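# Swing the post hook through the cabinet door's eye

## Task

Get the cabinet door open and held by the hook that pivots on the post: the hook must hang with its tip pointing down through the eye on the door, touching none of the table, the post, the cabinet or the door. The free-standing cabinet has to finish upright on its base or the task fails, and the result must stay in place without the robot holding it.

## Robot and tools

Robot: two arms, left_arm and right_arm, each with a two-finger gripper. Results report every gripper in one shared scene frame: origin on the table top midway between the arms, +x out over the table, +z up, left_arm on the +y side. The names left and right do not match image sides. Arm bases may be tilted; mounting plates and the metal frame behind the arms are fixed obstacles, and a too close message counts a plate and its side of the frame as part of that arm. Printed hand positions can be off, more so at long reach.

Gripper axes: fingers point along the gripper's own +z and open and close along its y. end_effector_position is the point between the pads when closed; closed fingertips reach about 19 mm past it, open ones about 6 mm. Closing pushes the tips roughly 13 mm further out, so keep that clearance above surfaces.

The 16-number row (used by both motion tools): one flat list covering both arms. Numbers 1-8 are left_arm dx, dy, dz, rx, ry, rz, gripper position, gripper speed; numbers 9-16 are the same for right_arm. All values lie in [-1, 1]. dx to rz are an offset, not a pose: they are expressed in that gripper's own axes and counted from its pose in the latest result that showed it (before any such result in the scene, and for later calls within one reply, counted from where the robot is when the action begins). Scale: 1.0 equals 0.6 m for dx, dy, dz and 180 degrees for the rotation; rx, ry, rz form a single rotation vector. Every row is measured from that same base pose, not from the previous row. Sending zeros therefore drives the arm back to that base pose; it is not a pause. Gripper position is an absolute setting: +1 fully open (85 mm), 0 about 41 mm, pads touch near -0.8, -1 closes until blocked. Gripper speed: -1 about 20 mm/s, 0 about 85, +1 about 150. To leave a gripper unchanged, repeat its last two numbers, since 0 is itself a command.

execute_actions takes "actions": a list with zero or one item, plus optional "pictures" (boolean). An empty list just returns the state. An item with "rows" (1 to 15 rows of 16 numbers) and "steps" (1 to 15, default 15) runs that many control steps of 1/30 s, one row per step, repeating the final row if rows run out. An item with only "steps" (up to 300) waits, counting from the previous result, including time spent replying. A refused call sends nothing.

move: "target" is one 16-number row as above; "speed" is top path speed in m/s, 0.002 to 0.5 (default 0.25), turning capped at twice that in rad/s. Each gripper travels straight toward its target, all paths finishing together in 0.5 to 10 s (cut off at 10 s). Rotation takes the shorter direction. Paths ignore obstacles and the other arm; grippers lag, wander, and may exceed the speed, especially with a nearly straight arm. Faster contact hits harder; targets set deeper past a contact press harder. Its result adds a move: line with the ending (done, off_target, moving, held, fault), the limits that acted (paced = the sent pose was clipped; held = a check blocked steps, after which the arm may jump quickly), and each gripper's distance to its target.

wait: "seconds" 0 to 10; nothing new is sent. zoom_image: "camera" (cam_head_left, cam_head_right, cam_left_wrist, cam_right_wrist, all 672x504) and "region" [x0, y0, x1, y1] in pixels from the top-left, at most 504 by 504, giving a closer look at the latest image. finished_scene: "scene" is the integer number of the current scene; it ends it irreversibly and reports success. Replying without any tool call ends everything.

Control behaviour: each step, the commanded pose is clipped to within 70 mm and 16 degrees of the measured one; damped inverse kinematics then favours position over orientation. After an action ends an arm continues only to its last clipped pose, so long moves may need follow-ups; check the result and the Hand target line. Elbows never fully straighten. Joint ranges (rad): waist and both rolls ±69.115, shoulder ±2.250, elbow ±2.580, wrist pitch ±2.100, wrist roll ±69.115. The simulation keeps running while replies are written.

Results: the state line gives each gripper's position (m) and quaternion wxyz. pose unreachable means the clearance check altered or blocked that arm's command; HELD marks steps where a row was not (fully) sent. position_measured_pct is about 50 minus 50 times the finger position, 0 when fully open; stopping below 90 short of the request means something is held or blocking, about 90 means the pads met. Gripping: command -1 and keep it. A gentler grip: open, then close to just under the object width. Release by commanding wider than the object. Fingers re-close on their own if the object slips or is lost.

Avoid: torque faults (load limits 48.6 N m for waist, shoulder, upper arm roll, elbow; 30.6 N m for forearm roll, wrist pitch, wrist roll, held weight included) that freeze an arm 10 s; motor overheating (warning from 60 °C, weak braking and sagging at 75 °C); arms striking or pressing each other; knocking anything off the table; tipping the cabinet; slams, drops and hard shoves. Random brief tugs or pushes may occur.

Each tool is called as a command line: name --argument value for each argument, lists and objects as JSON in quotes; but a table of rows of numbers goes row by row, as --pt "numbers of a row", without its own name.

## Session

execute_actions --actions '[]'

Scene clock: 0.00 s of 4360.00 s.
left_arm: end_effector_position=(+0.4762, +0.7453, +0.2597) position_measured_pct=0.0 end_effector_quat_wxyz=(+0.382, -0.024, +0.924, +0.009) | right_arm: end_effector_position=(+0.6327, -0.4644, +0.3367) position_measured_pct=0.0 end_effector_quat_wxyz=(+0.020, -0.537, +0.843, -0.026)
Joint positions: left_arm=[-1.61   0.129  0.861  2.121  2.042  0.335 -1.389] | right_arm=[-0.075  0.428 -0.089  1.24   0.718  1.307  2.277]
Joint velocities: left_arm=[-0.    -0.    -0.     0.001 -0.    -0.001  0.001] | right_arm=[ 0.    -0.     0.    -0.     0.    -0.     0.002]
Motor temperatures (°C, as the motors report them): left_arm=[35 38 31 34 38 38 40] | right_arm=[32 32 30 32 37 38 36]
Hand target (left_arm): +0.476, +0.745, +0.260; +0.382, -0.024, +0.924, +0.009
Hand target (right_arm): +0.633, -0.464, +0.337; +0.020, -0.537, +0.843, -0.026

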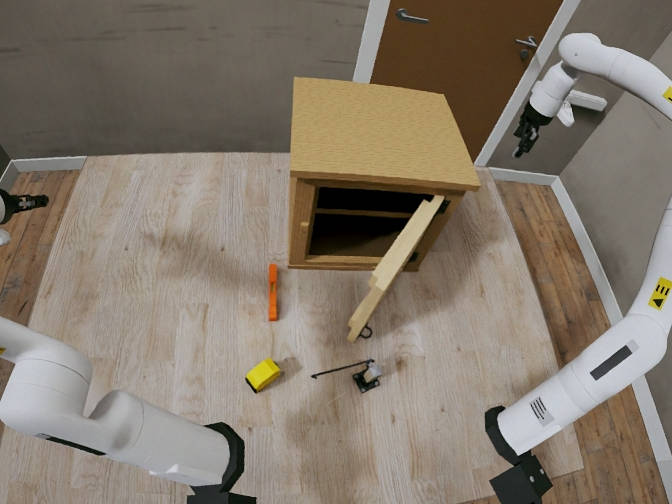

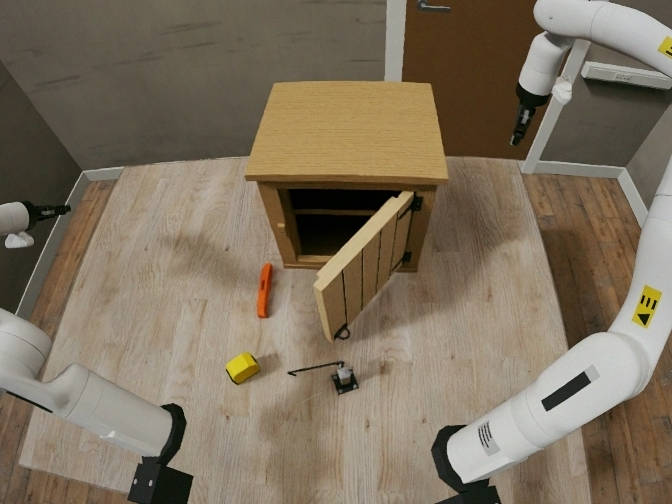

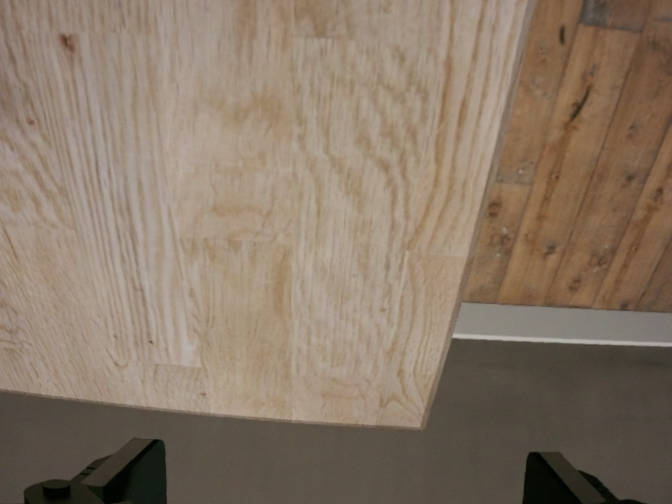

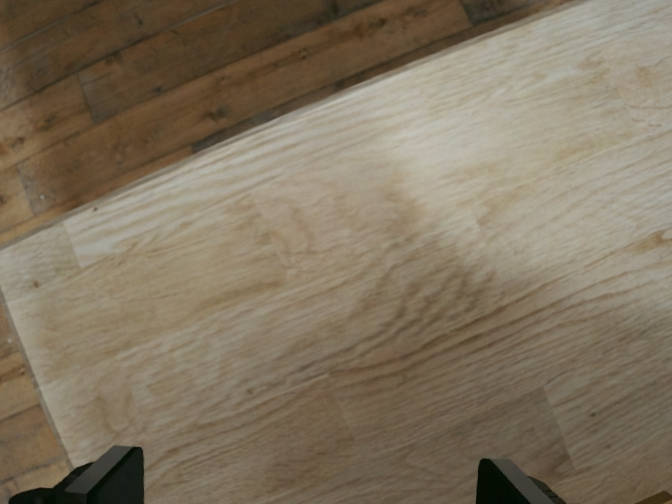

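move --target '[0.33,-0.894,-0.326,0.190,0.198,0.462,0.3,0,-0.362,0.755,-0.403,-0.012,0.021,0.617,1,0]' --speed 0.4

Scene clock: 30.90 s of 4360.00 s.
left_arm: end_effector_position=(+0.2235, +0.1971, +0.2590) position_measured_pct=34.9 end_effector_quat_wxyz=(-0.001, +0.677, +0.736, +0.001) | right_arm: end_effector_position=(+0.3007, -0.0712, +0.5500) position_measured_pct=0.0 end_effector_quat_wxyz=(+0.003, +0.392, +0.920, +0.000)
Joint positions: left_arm=[-1.777 -0.791  2.674  2.251  2.754 -0.558 -1.776] | right_arm=[-1.142  0.636 -0.092  1.285  0.476  1.714 -0.67 ]
Joint velocities: left_arm=[-0.007 -0.005 -0.001 -0.001  0.002 -0.002 -0.001] | right_arm=[-0.001  0.001 -0.001 -0.     0.     0.001 -0.001]
Motor temperatures (°C, as the motors report them): left_arm=[35 38 31 34 38 38 40] | right_arm=[32 32 30 32 37 38 36]
Hand target (left_arm): +0.224, +0.197, +0.259; -0.002, +0.677, +0.736, +0.001
Hand target (right_arm): +0.301, -0.071, +0.550; +0.003, +0.392, +0.920, +0.000
Off the commanded pose (left_arm): 0.002 m, 0 deg.
Off the commanded pose (right_arm): 0.001 m, 0 deg.
After step 90, 24.77 s passed at rest.
move: done

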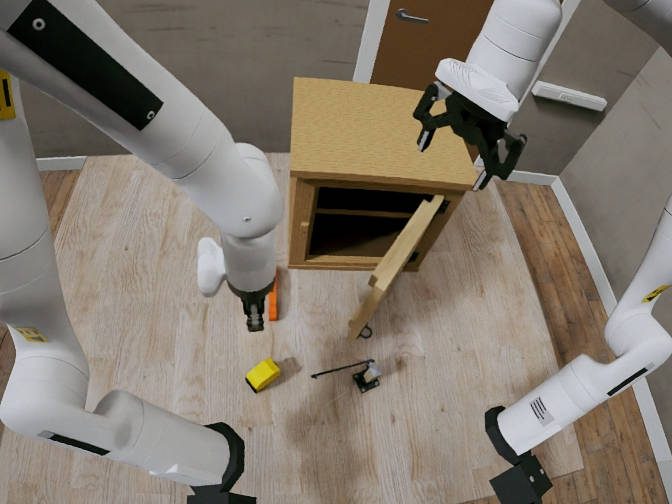

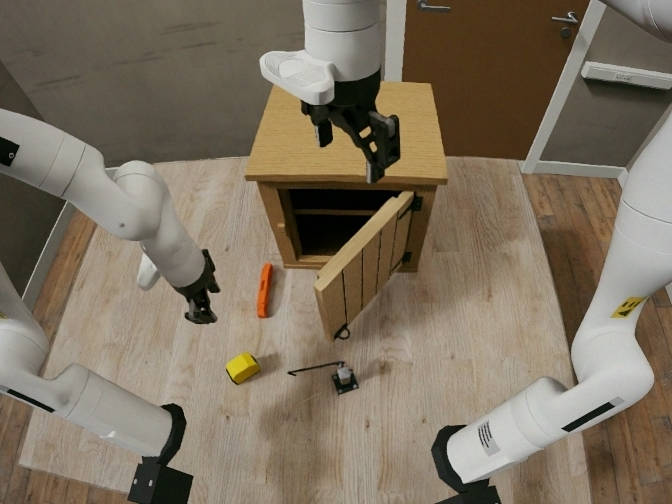

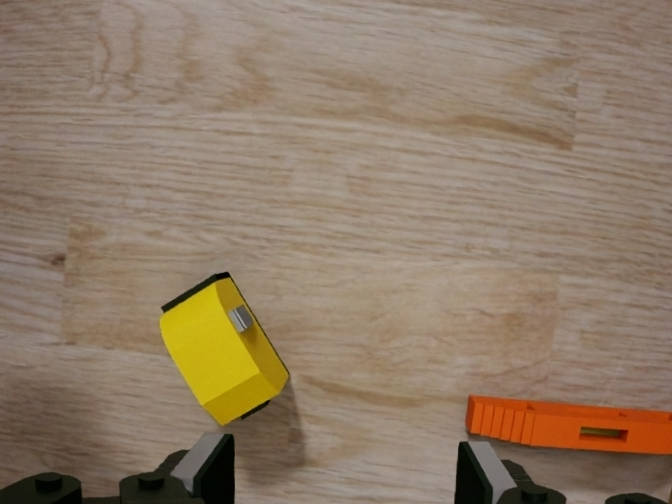

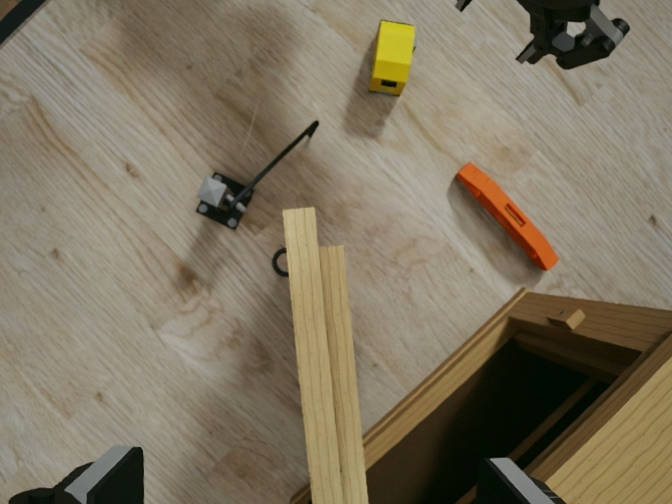

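move --target '[-0.342,-0.124,0.215,0,0,0.028,0.3,0,0,0.015,0.433,0,0,-0.03,1,0]' --speed 0.2

Scene clock: 53.00 s of 4360.00 s.
left_arm: end_effector_position=(+0.1670, -0.0133, +0.1299) position_measured_pct=34.9 end_effector_quat_wxyz=(-0.001, +0.709, +0.706, +0.001) | right_arm: end_effector_position=(+0.3077, -0.0654, +0.2904) position_measured_pct=0.0 end_effector_quat_wxyz=(+0.002, +0.348, +0.938, +0.000)
Joint positions: left_arm=[-1.749 -1.4    2.874  1.769  2.88  -0.506 -1.658] | right_arm=[-0.918  0.802 -0.036  1.807  0.674  1.02  -0.747]
Joint velocities: left_arm=[-0.001 -0.008  0.    -0.     0.    -0.002  0.   ] | right_arm=[ 0.001  0.002 -0.     0.    -0.001  0.001 -0.001]
Motor temperatures (°C, as the motors report them): left_arm=[35 38 31 34 38 38 40] | right_arm=[33 32 30 33 37 38 36]
Hand target (left_arm): +0.167, -0.013, +0.130; -0.002, +0.709, +0.706, +0.001
Hand target (right_arm): +0.308, -0.065, +0.290; +0.002, +0.348, +0.938, -0.000
Off the commanded pose (left_arm): 0.001 m, 0 deg.
Off the commanded pose (right_arm): 0.001 m, 0 deg.
After step 90, 17.33 s passed at rest.
move: done

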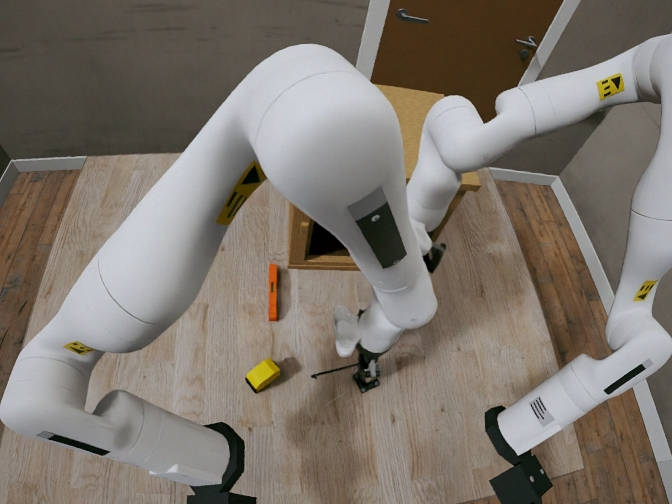

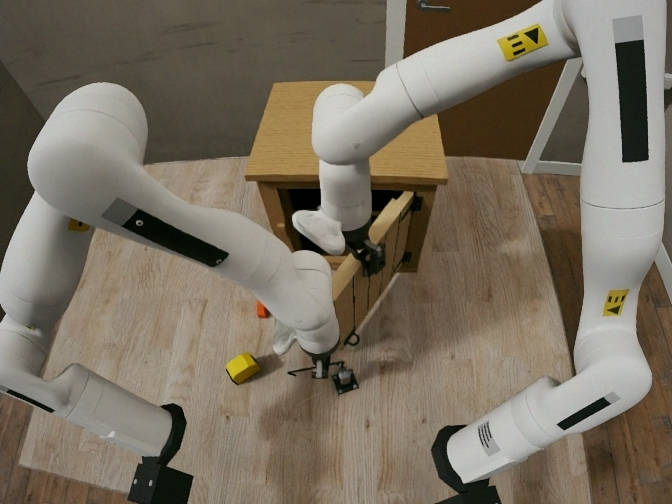

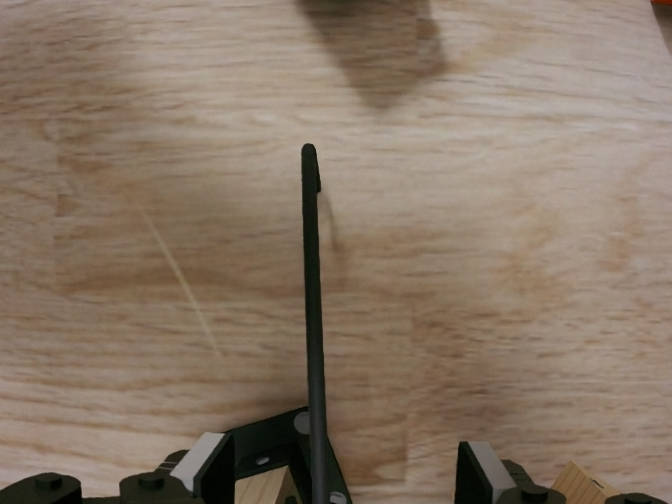

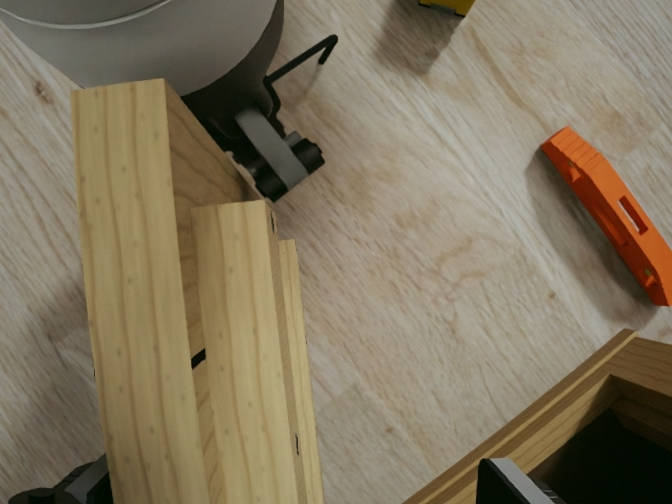

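move --target '[0.033,-0.1,0,0,0,0,0.3,0,0,-0.02,0.042,0,0,0,1,0]' --speed 0.1

move --target '[0,0,0,0,0,0,0.3,0,-0.035,0.18,0,0,0,0.144,0.15,0]' --speed 0.07

move --target '[0,0.085,0.0,0,0,0,0.3,0,0,0,0,0,0,0,0.15,0]' --speed 0.1

Scene clock: 63.20 s of 4360.00 s.
left_arm: end_effector_position=(+0.1075, +0.0071, +0.1296) position_measured_pct=34.9 end_effector_quat_wxyz=(-0.001, +0.708, +0.706, +0.001) | right_arm: end_effector_position=(+0.3011, -0.0726, +0.2686) position_measured_pct=0.0 end_effector_quat_wxyz=(+0.003, +0.348, +0.938, +0.004)
Joint positions: left_arm=[-1.633 -1.406  2.9    1.891  2.922 -0.414 -1.57 ] | right_arm=[-0.911  0.814 -0.019  1.872  0.714  0.941 -0.792]
Joint velocities: left_arm=[ 0.007  0.     0.     0.002 -0.001  0.003  0.001] | right_arm=[-0.    -0.001  0.     0.002  0.001 -0.001  0.   ]
Motor temperatures (°C, as the motors report them): left_arm=[35 38 31 34 38 38 40] | right_arm=[33 32 30 33 37 38 36]
Hand target (left_arm): +0.107, +0.007, +0.130; -0.001, +0.709, +0.706, +0.002
Hand target (right_arm): +0.300, -0.075, +0.265; +0.002, +0.348, +0.938, +0.000
Off the commanded pose (left_arm): 0.001 m, 0 deg.
Off the commanded pose (right_arm): 0.004 m, 0 deg.
After step 90, 6.23 s passed at rest.
move: off_target (right_arm)

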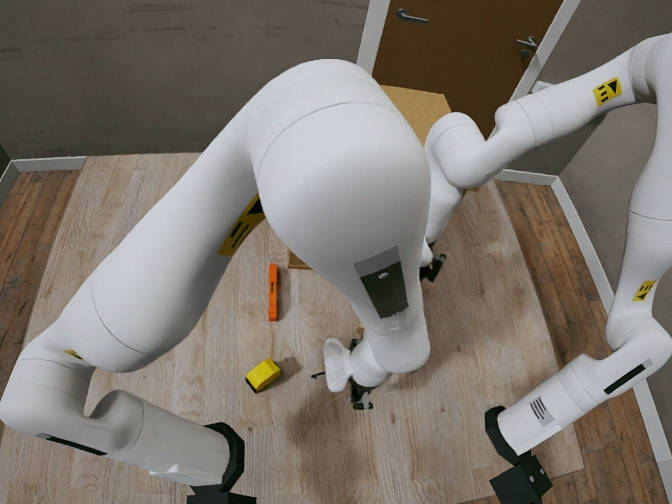

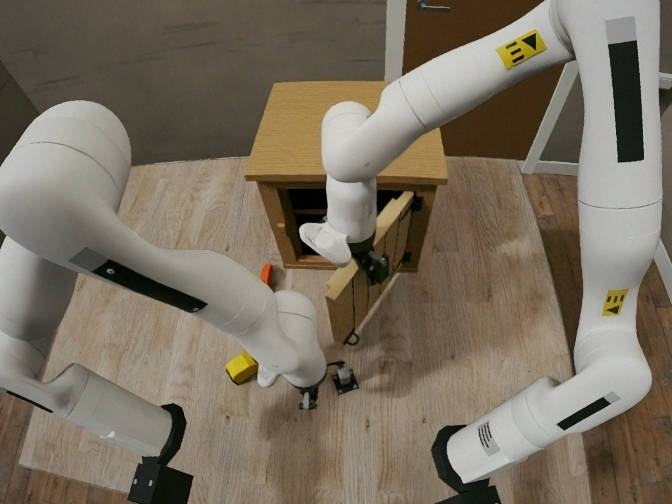

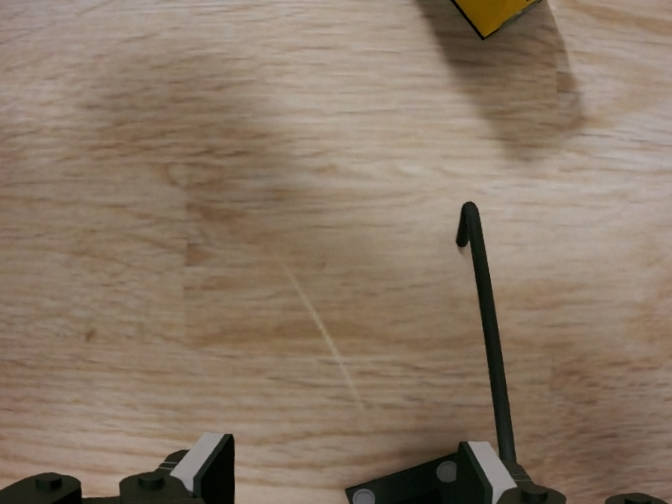

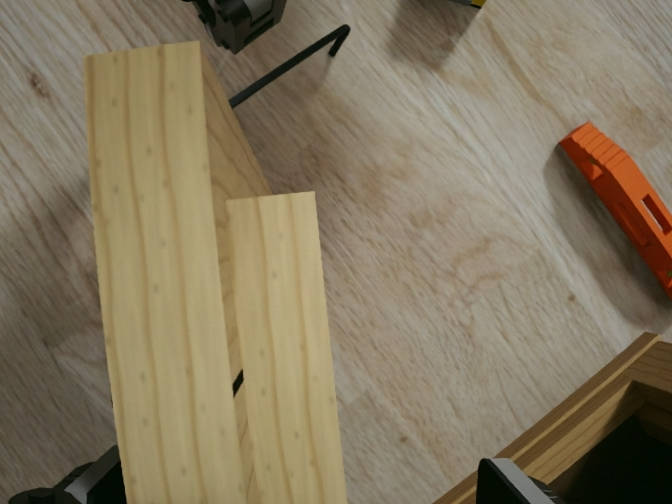

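Scene clock: 66.70 s of 4360.00 s.
left_arm: end_effector_position=(+0.1075, +0.0070, +0.1296) position_measured_pct=34.9 end_effector_quat_wxyz=(-0.001, +0.708, +0.706, +0.001) | right_arm: end_effector_position=(+0.3795, -0.0034, +0.2688) position_measured_pct=42.5 end_effector_quat_wxyz=(-0.000, +0.545, +0.839, +0.000)
Joint positions: left_arm=[-1.633 -1.406  2.9    1.891  2.922 -0.414 -1.569] | right_arm=[-0.889  0.969  0.07   1.487  0.589  1.069 -0.969]
Joint velocities: left_arm=[ 0.001 -0.     0.    -0.    -0.001 -0.     0.001] | right_arm=[-0.004  0.003  0.005 -0.002 -0.005 -0.     0.003]
Motor temperatures (°C, as the motors report them): left_arm=[35 38 31 34 38 38 40] | right_arm=[33 32 30 33 37 38 36]
Hand target (left_arm): +0.108, +0.007, +0.130; -0.001, +0.708, +0.706, +0.001
Hand target (right_arm): +0.388, -0.004, +0.270; +0.002, +0.549, +0.836, +0.005
Off the commanded pose (left_arm): 0.000 m, 0 deg.
Off the commanded pose (right_arm): 0.008 m, 1 deg.
move: off_target (right_arm)

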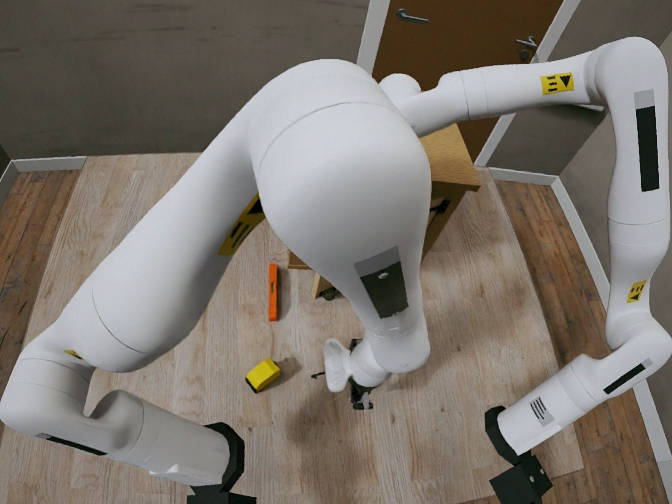

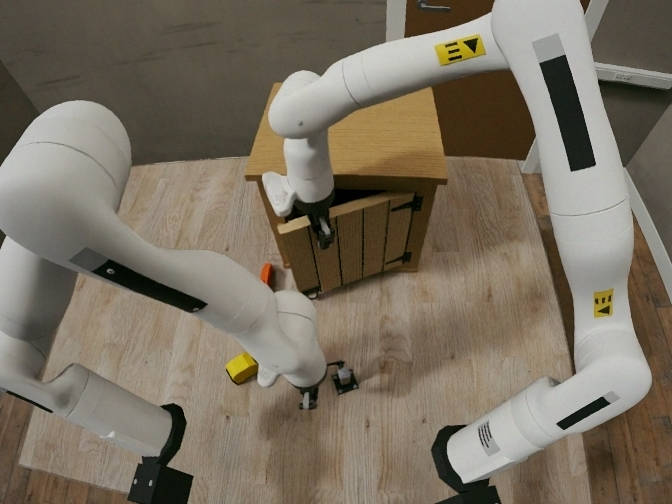

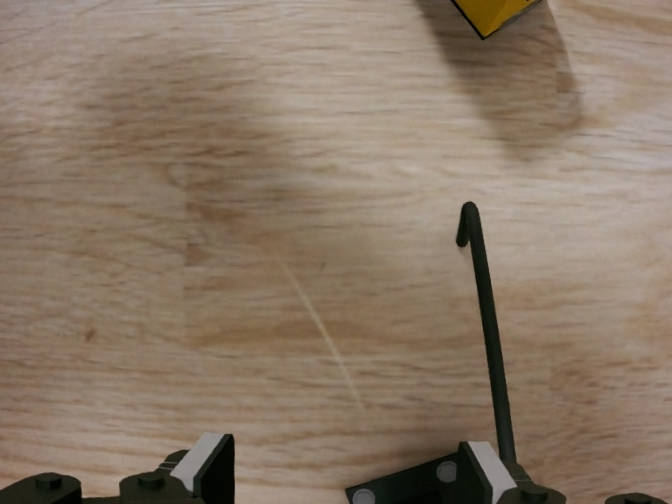

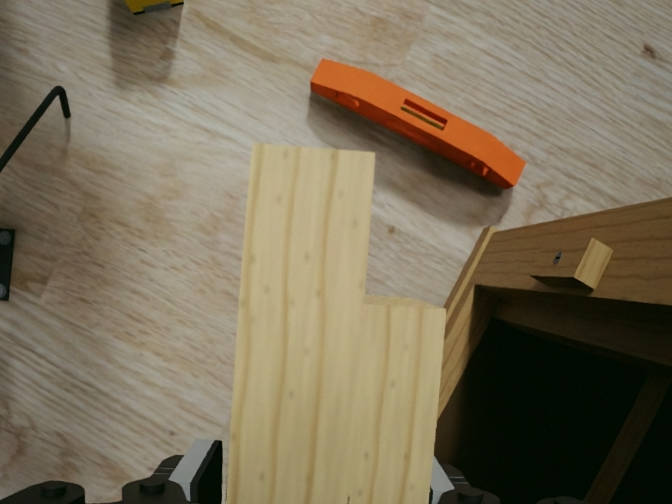

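Scene clock: 67.53 s of 4360.00 s.
left_arm: end_effector_position=(+0.1582, +0.0066, +0.1299) position_measured_pct=34.9 end_effector_quat_wxyz=(-0.001, +0.709, +0.706, +0.001) | right_arm: end_effector_position=(+0.3787, -0.0030, +0.2689) position_measured_pct=42.5 end_effector_quat_wxyz=(-0.001, +0.544, +0.839, +0.000)
Joint positions: left_arm=[-1.731 -1.381  2.865  1.847  2.877 -0.451 -1.643] | right_arm=[-0.891  0.97   0.071  1.488  0.587  1.068 -0.968]
Joint velocities: left_arm=[-0.005  0.001 -0.    -0.001  0.002 -0.001 -0.003] | right_arm=[-0.     0.001 -0.     0.    -0.    -0.001 -0.001]
Motor temperatures (°C, as the motors report them): left_arm=[35 38 31 34 38 38 40] | right_arm=[33 32 30 33 37 38 36]
Hand target (left_arm): +0.158, +0.007, +0.130; -0.001, +0.708, +0.706, +0.001
Hand target (right_arm): +0.380, -0.003, +0.269; -0.000, +0.545, +0.839, +0.000
Off the commanded pose (left_arm): 0.000 m, 0 deg.
Off the commanded pose (right_arm): 0.001 m, 0 deg.
move: done

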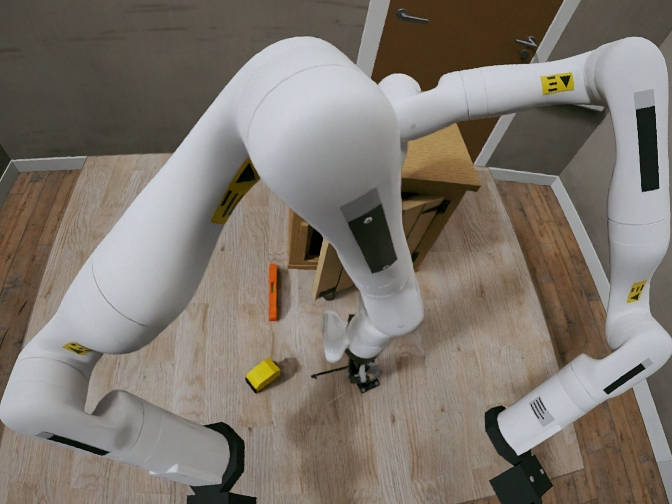

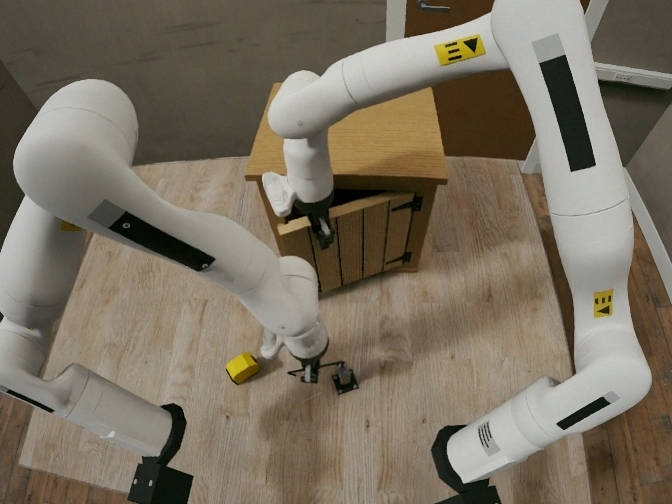

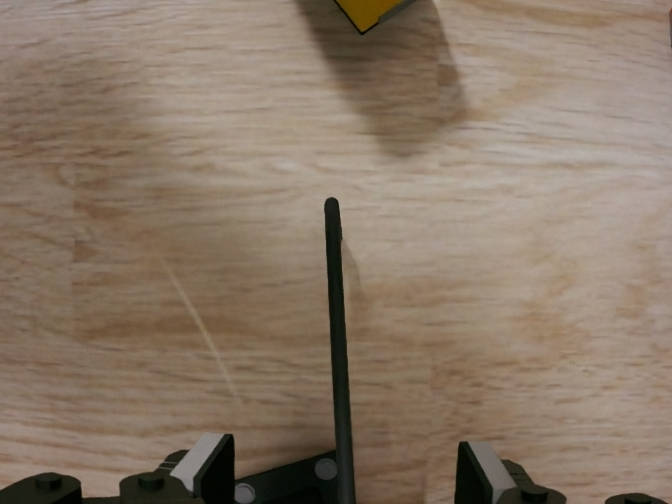

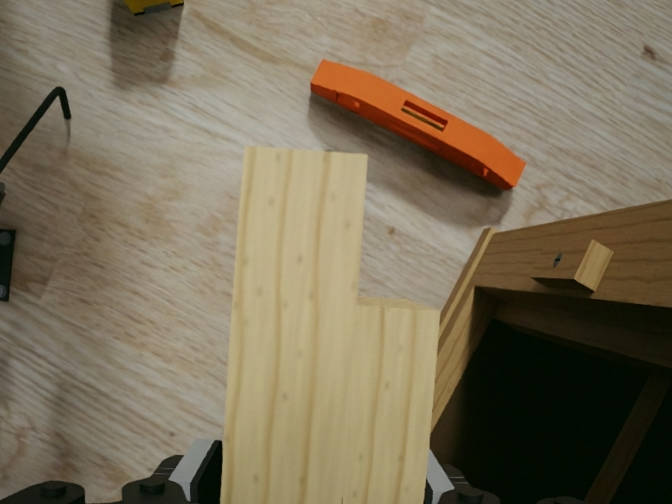

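move --target '[0,0,0.117,0,0,-0.017,0.3,0,0,-0.037,0,0,0,-0.033,0.15,0]' --speed 0.08

move --target '[0,0,0,0,0,0,-1,0,0,0,0,0,0,0,0.15,0]'

Scene clock: 74.50 s of 4360.00 s.
left_arm: end_effector_position=(+0.1586, +0.0065, +0.0600) position_measured_pct=34.9 end_effector_quat_wxyz=(-0.001, +0.689, +0.724, +0.001) | right_arm: end_effector_position=(+0.3584, -0.0120, +0.2689) position_measured_pct=42.5 end_effector_quat_wxyz=(-0.001, +0.500, +0.866, +0.000)
Joint positions: left_arm=[-1.765 -1.536  2.831  1.821  2.89  -0.311 -1.6  ] | right_arm=[-0.901  0.944  0.048  1.565  0.611  1.042 -0.925]
Joint velocities: left_arm=[-0.001 -0.006 -0.    -0.    -0.001 -0.001 -0.   ] | right_arm=[-0.    -0.001  0.001  0.     0.001  0.001  0.002]
Motor temperatures (°C, as the motors report them): left_arm=[35 39 31 34 38 38 40] | right_arm=[33 32 30 33 37 38 36]
Hand target (left_arm): +0.158, +0.007, +0.060; -0.001, +0.689, +0.724, +0.001
Hand target (right_arm): +0.358, -0.012, +0.269; -0.001, +0.500, +0.866, +0.000
Off the commanded pose (left_arm): 0.001 m, 0 deg.
Off the commanded pose (right_arm): 0.000 m, 0 deg.
After step 90, 2.77 s passed at rest.
move: done

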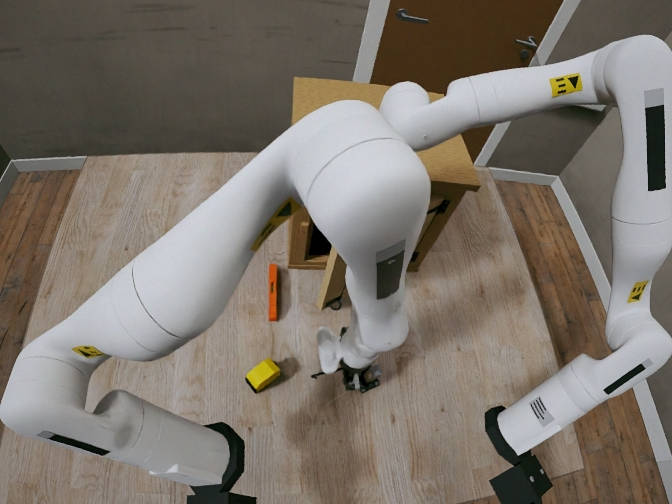

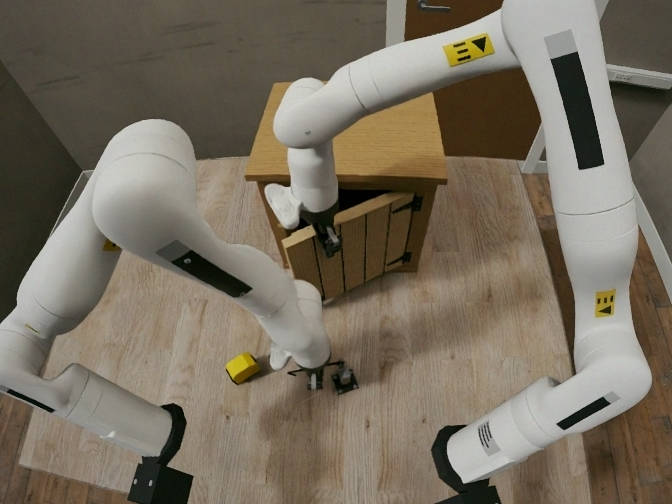

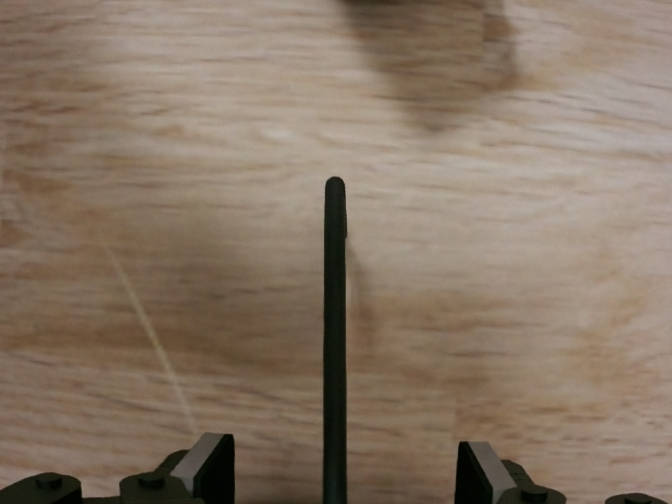

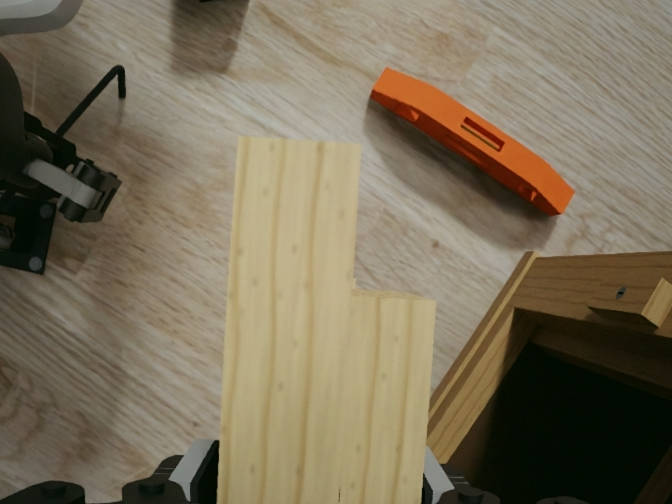

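Scene clock: 75.40 s of 4360.00 s.
left_arm: end_effector_position=(+0.1591, +0.0065, +0.0601) position_measured_pct=88.9 end_effector_quat_wxyz=(-0.001, +0.689, +0.725, +0.001) | right_arm: end_effector_position=(+0.3584, -0.0120, +0.2689) position_measured_pct=42.5 end_effector_quat_wxyz=(-0.001, +0.500, +0.866, +0.000)
Joint positions: left_arm=[-1.765 -1.536  2.831  1.821  2.889 -0.311 -1.6  ] | right_arm=[-0.901  0.944  0.048  1.565  0.611  1.042 -0.925]
Joint velocities: left_arm=[-0.001 -0.     0.    -0.001 -0.     0.     0.001] | right_arm=[-0.    -0.     0.001 -0.    -0.     0.001 -0.001]
Motor temperatures (°C, as the motors report them): left_arm=[35 39 30 34 38 38 40] | right_arm=[33 32 30 33 37 38 36]
Hand target (left_arm): +0.159, +0.006, +0.060; -0.001, +0.689, +0.724, +0.001
Hand target (right_arm): +0.358, -0.012, +0.269; -0.001, +0.500, +0.866, +0.000
Off the commanded pose (left_arm): 0.000 m, 0 deg.
Off the commanded pose (right_arm): 0.000 m, 0 deg.
move: done

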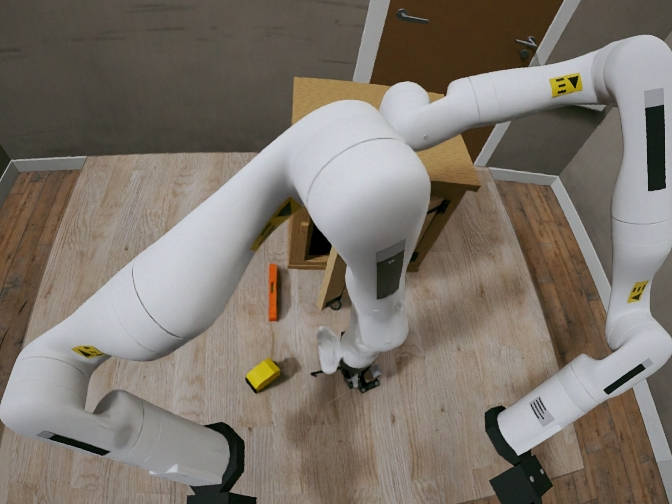

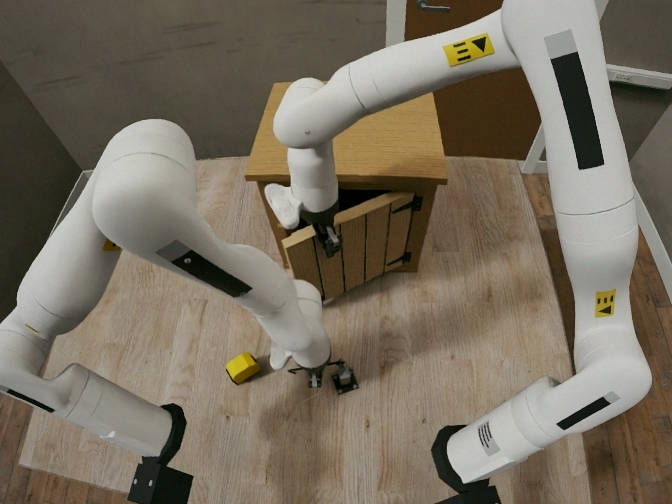

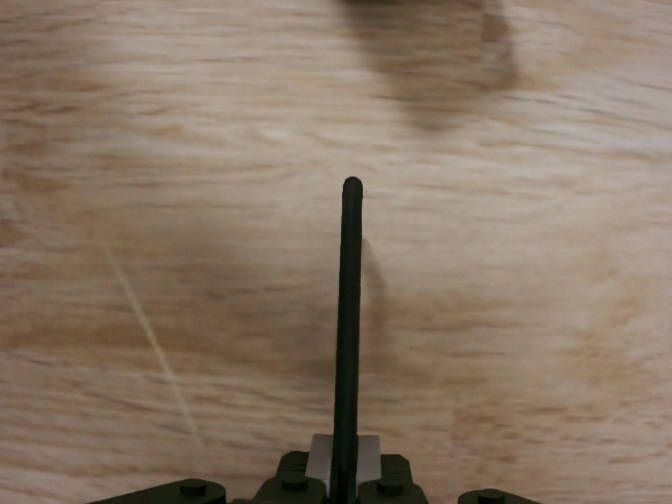

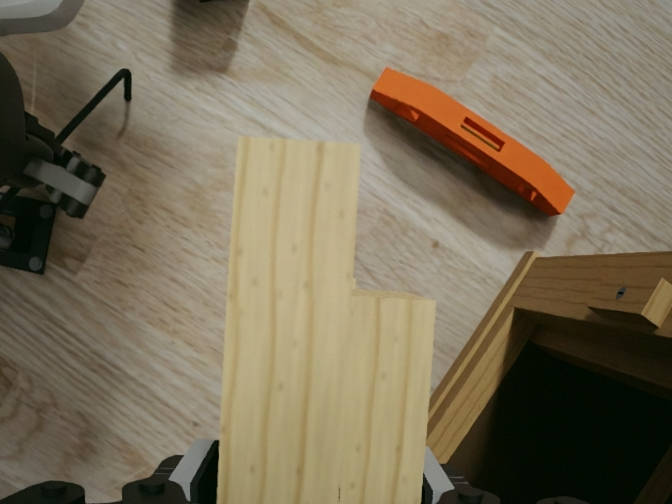

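move --target '[0.0037,-0.003,-0.0255,0,0.094,0,-1,0,0,0,0,0,0,0,0.15,0]' --speed 0.06

move --target '[0.0037,0,-0.0255,0,0.094,0,-1,0,0,0,0,0,0,0,0.15,0]' --speed 0.06

Scene clock: 85.37 s of 4360.00 s.
left_arm: end_effector_position=(+0.1582, +0.0125, +0.0759) position_measured_pct=88.9 end_effector_quat_wxyz=(-0.110, +0.680, +0.717, +0.106) | right_arm: end_effector_position=(+0.3584, -0.0120, +0.2689) position_measured_pct=42.5 end_effector_quat_wxyz=(-0.001, +0.500, +0.866, +0.000)
Joint positions: left_arm=[-1.764 -1.624  2.868  1.501  2.93  -0.852 -1.618] | right_arm=[-0.901  0.944  0.048  1.565  0.611  1.042 -0.925]
Joint velocities: left_arm=[-0.001 -0.004  0.002 -0.006 -0.003 -0.006  0.003] | right_arm=[-0.    -0.    -0.001  0.    -0.001 -0.     0.002]
Motor temperatures (°C, as the motors report them): left_arm=[35 39 30 34 38 38 40] | right_arm=[33 32 30 33 37 38 36]
Hand target (left_arm): +0.157, +0.009, +0.076; -0.108, +0.681, +0.717, +0.102
Hand target (right_arm): +0.358, -0.012, +0.269; -0.001, +0.500, +0.866, +0.000
Off the commanded pose (left_arm): 0.004 m, 0 deg.
Off the commanded pose (right_arm): 0.000 m, 0 deg.
After step 90, 4.27 s passed at rest.
move: off_target (left_arm)

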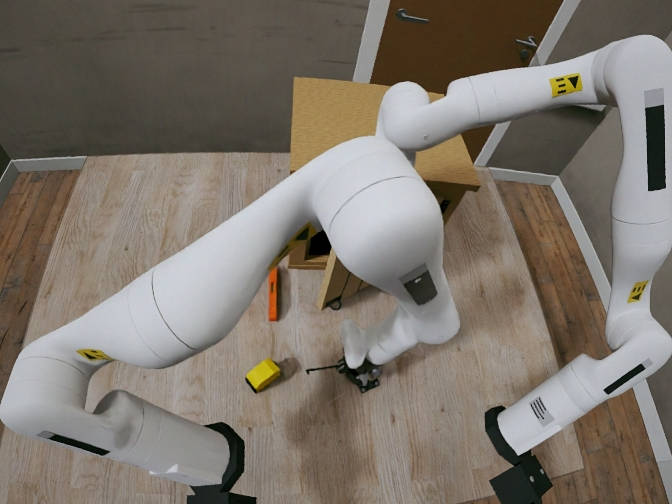

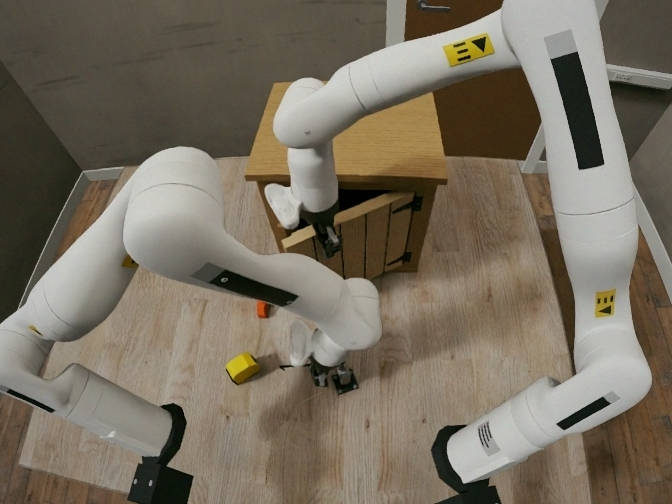

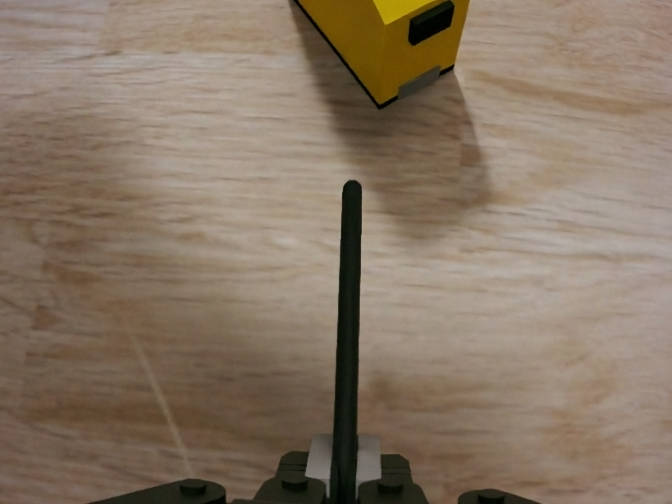

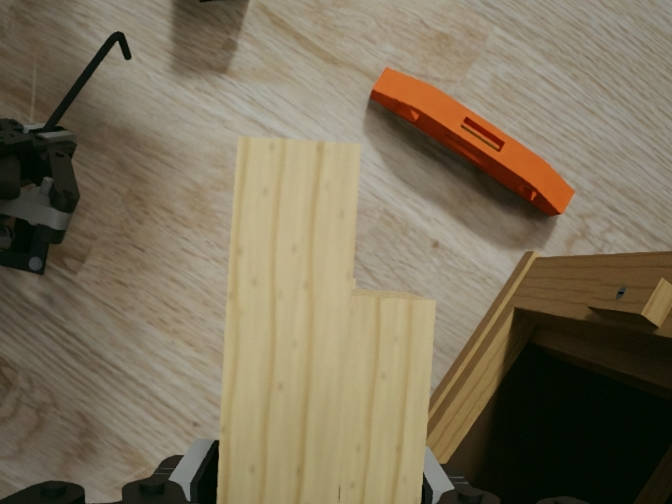

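Scene clock: 88.07 s of 4360.00 s.
left_arm: end_effector_position=(+0.1582, +0.0139, +0.0936) position_measured_pct=88.9 end_effector_quat_wxyz=(-0.219, +0.656, +0.692, +0.208) | right_arm: end_effector_position=(+0.3584, -0.0120, +0.2689) position_measured_pct=42.5 end_effector_quat_wxyz=(-0.001, +0.500, +0.866, +0.000)
Joint positions: left_arm=[-1.783 -1.8    2.865  1.106  2.957 -1.377 -1.65 ] | right_arm=[-0.901  0.944  0.048  1.565  0.611  1.042 -0.925]
Joint velocities: left_arm=[-0.002 -0.006  0.002 -0.009 -0.003 -0.009  0.004] | right_arm=[-0.    -0.     0.001 -0.     0.     0.001  0.001]
Motor temperatures (°C, as the motors report them): left_arm=[35 39 30 34 38 38 40] | right_arm=[33 32 30 33 37 38 36]
Hand target (left_arm): +0.158, +0.010, +0.091; -0.215, +0.657, +0.693, +0.204
Hand target (right_arm): +0.358, -0.012, +0.269; -0.001, +0.500, +0.866, +0.000
Off the commanded pose (left_arm): 0.005 m, 1 deg.
Off the commanded pose (right_arm): 0.000 m, 0 deg.
move: off_target (left_arm)

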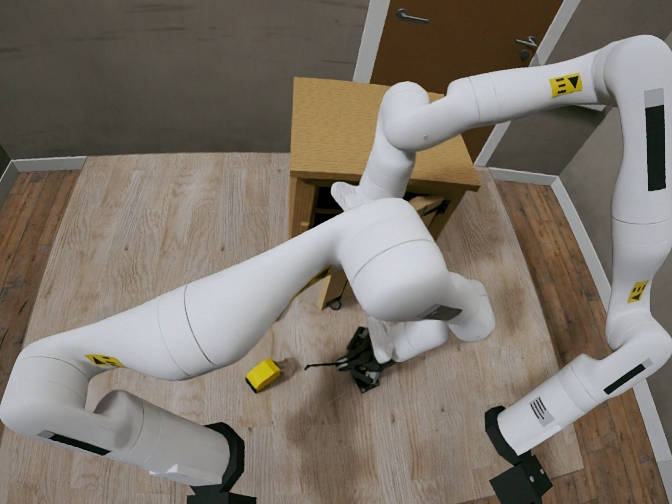

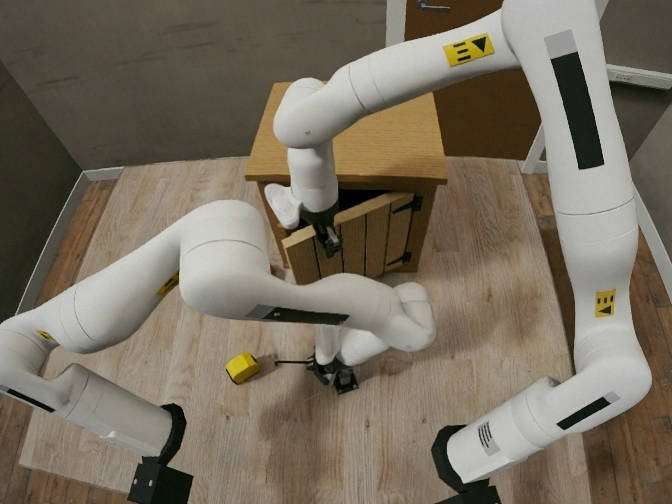

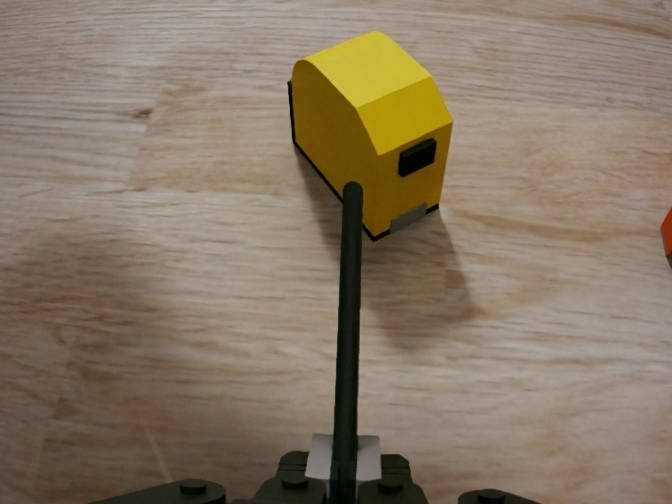

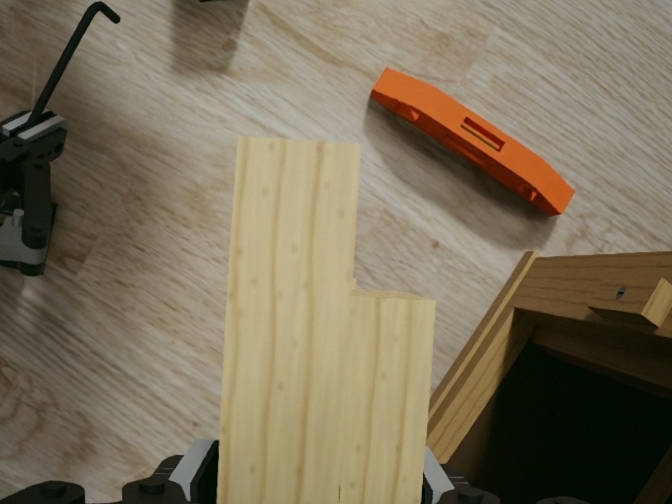

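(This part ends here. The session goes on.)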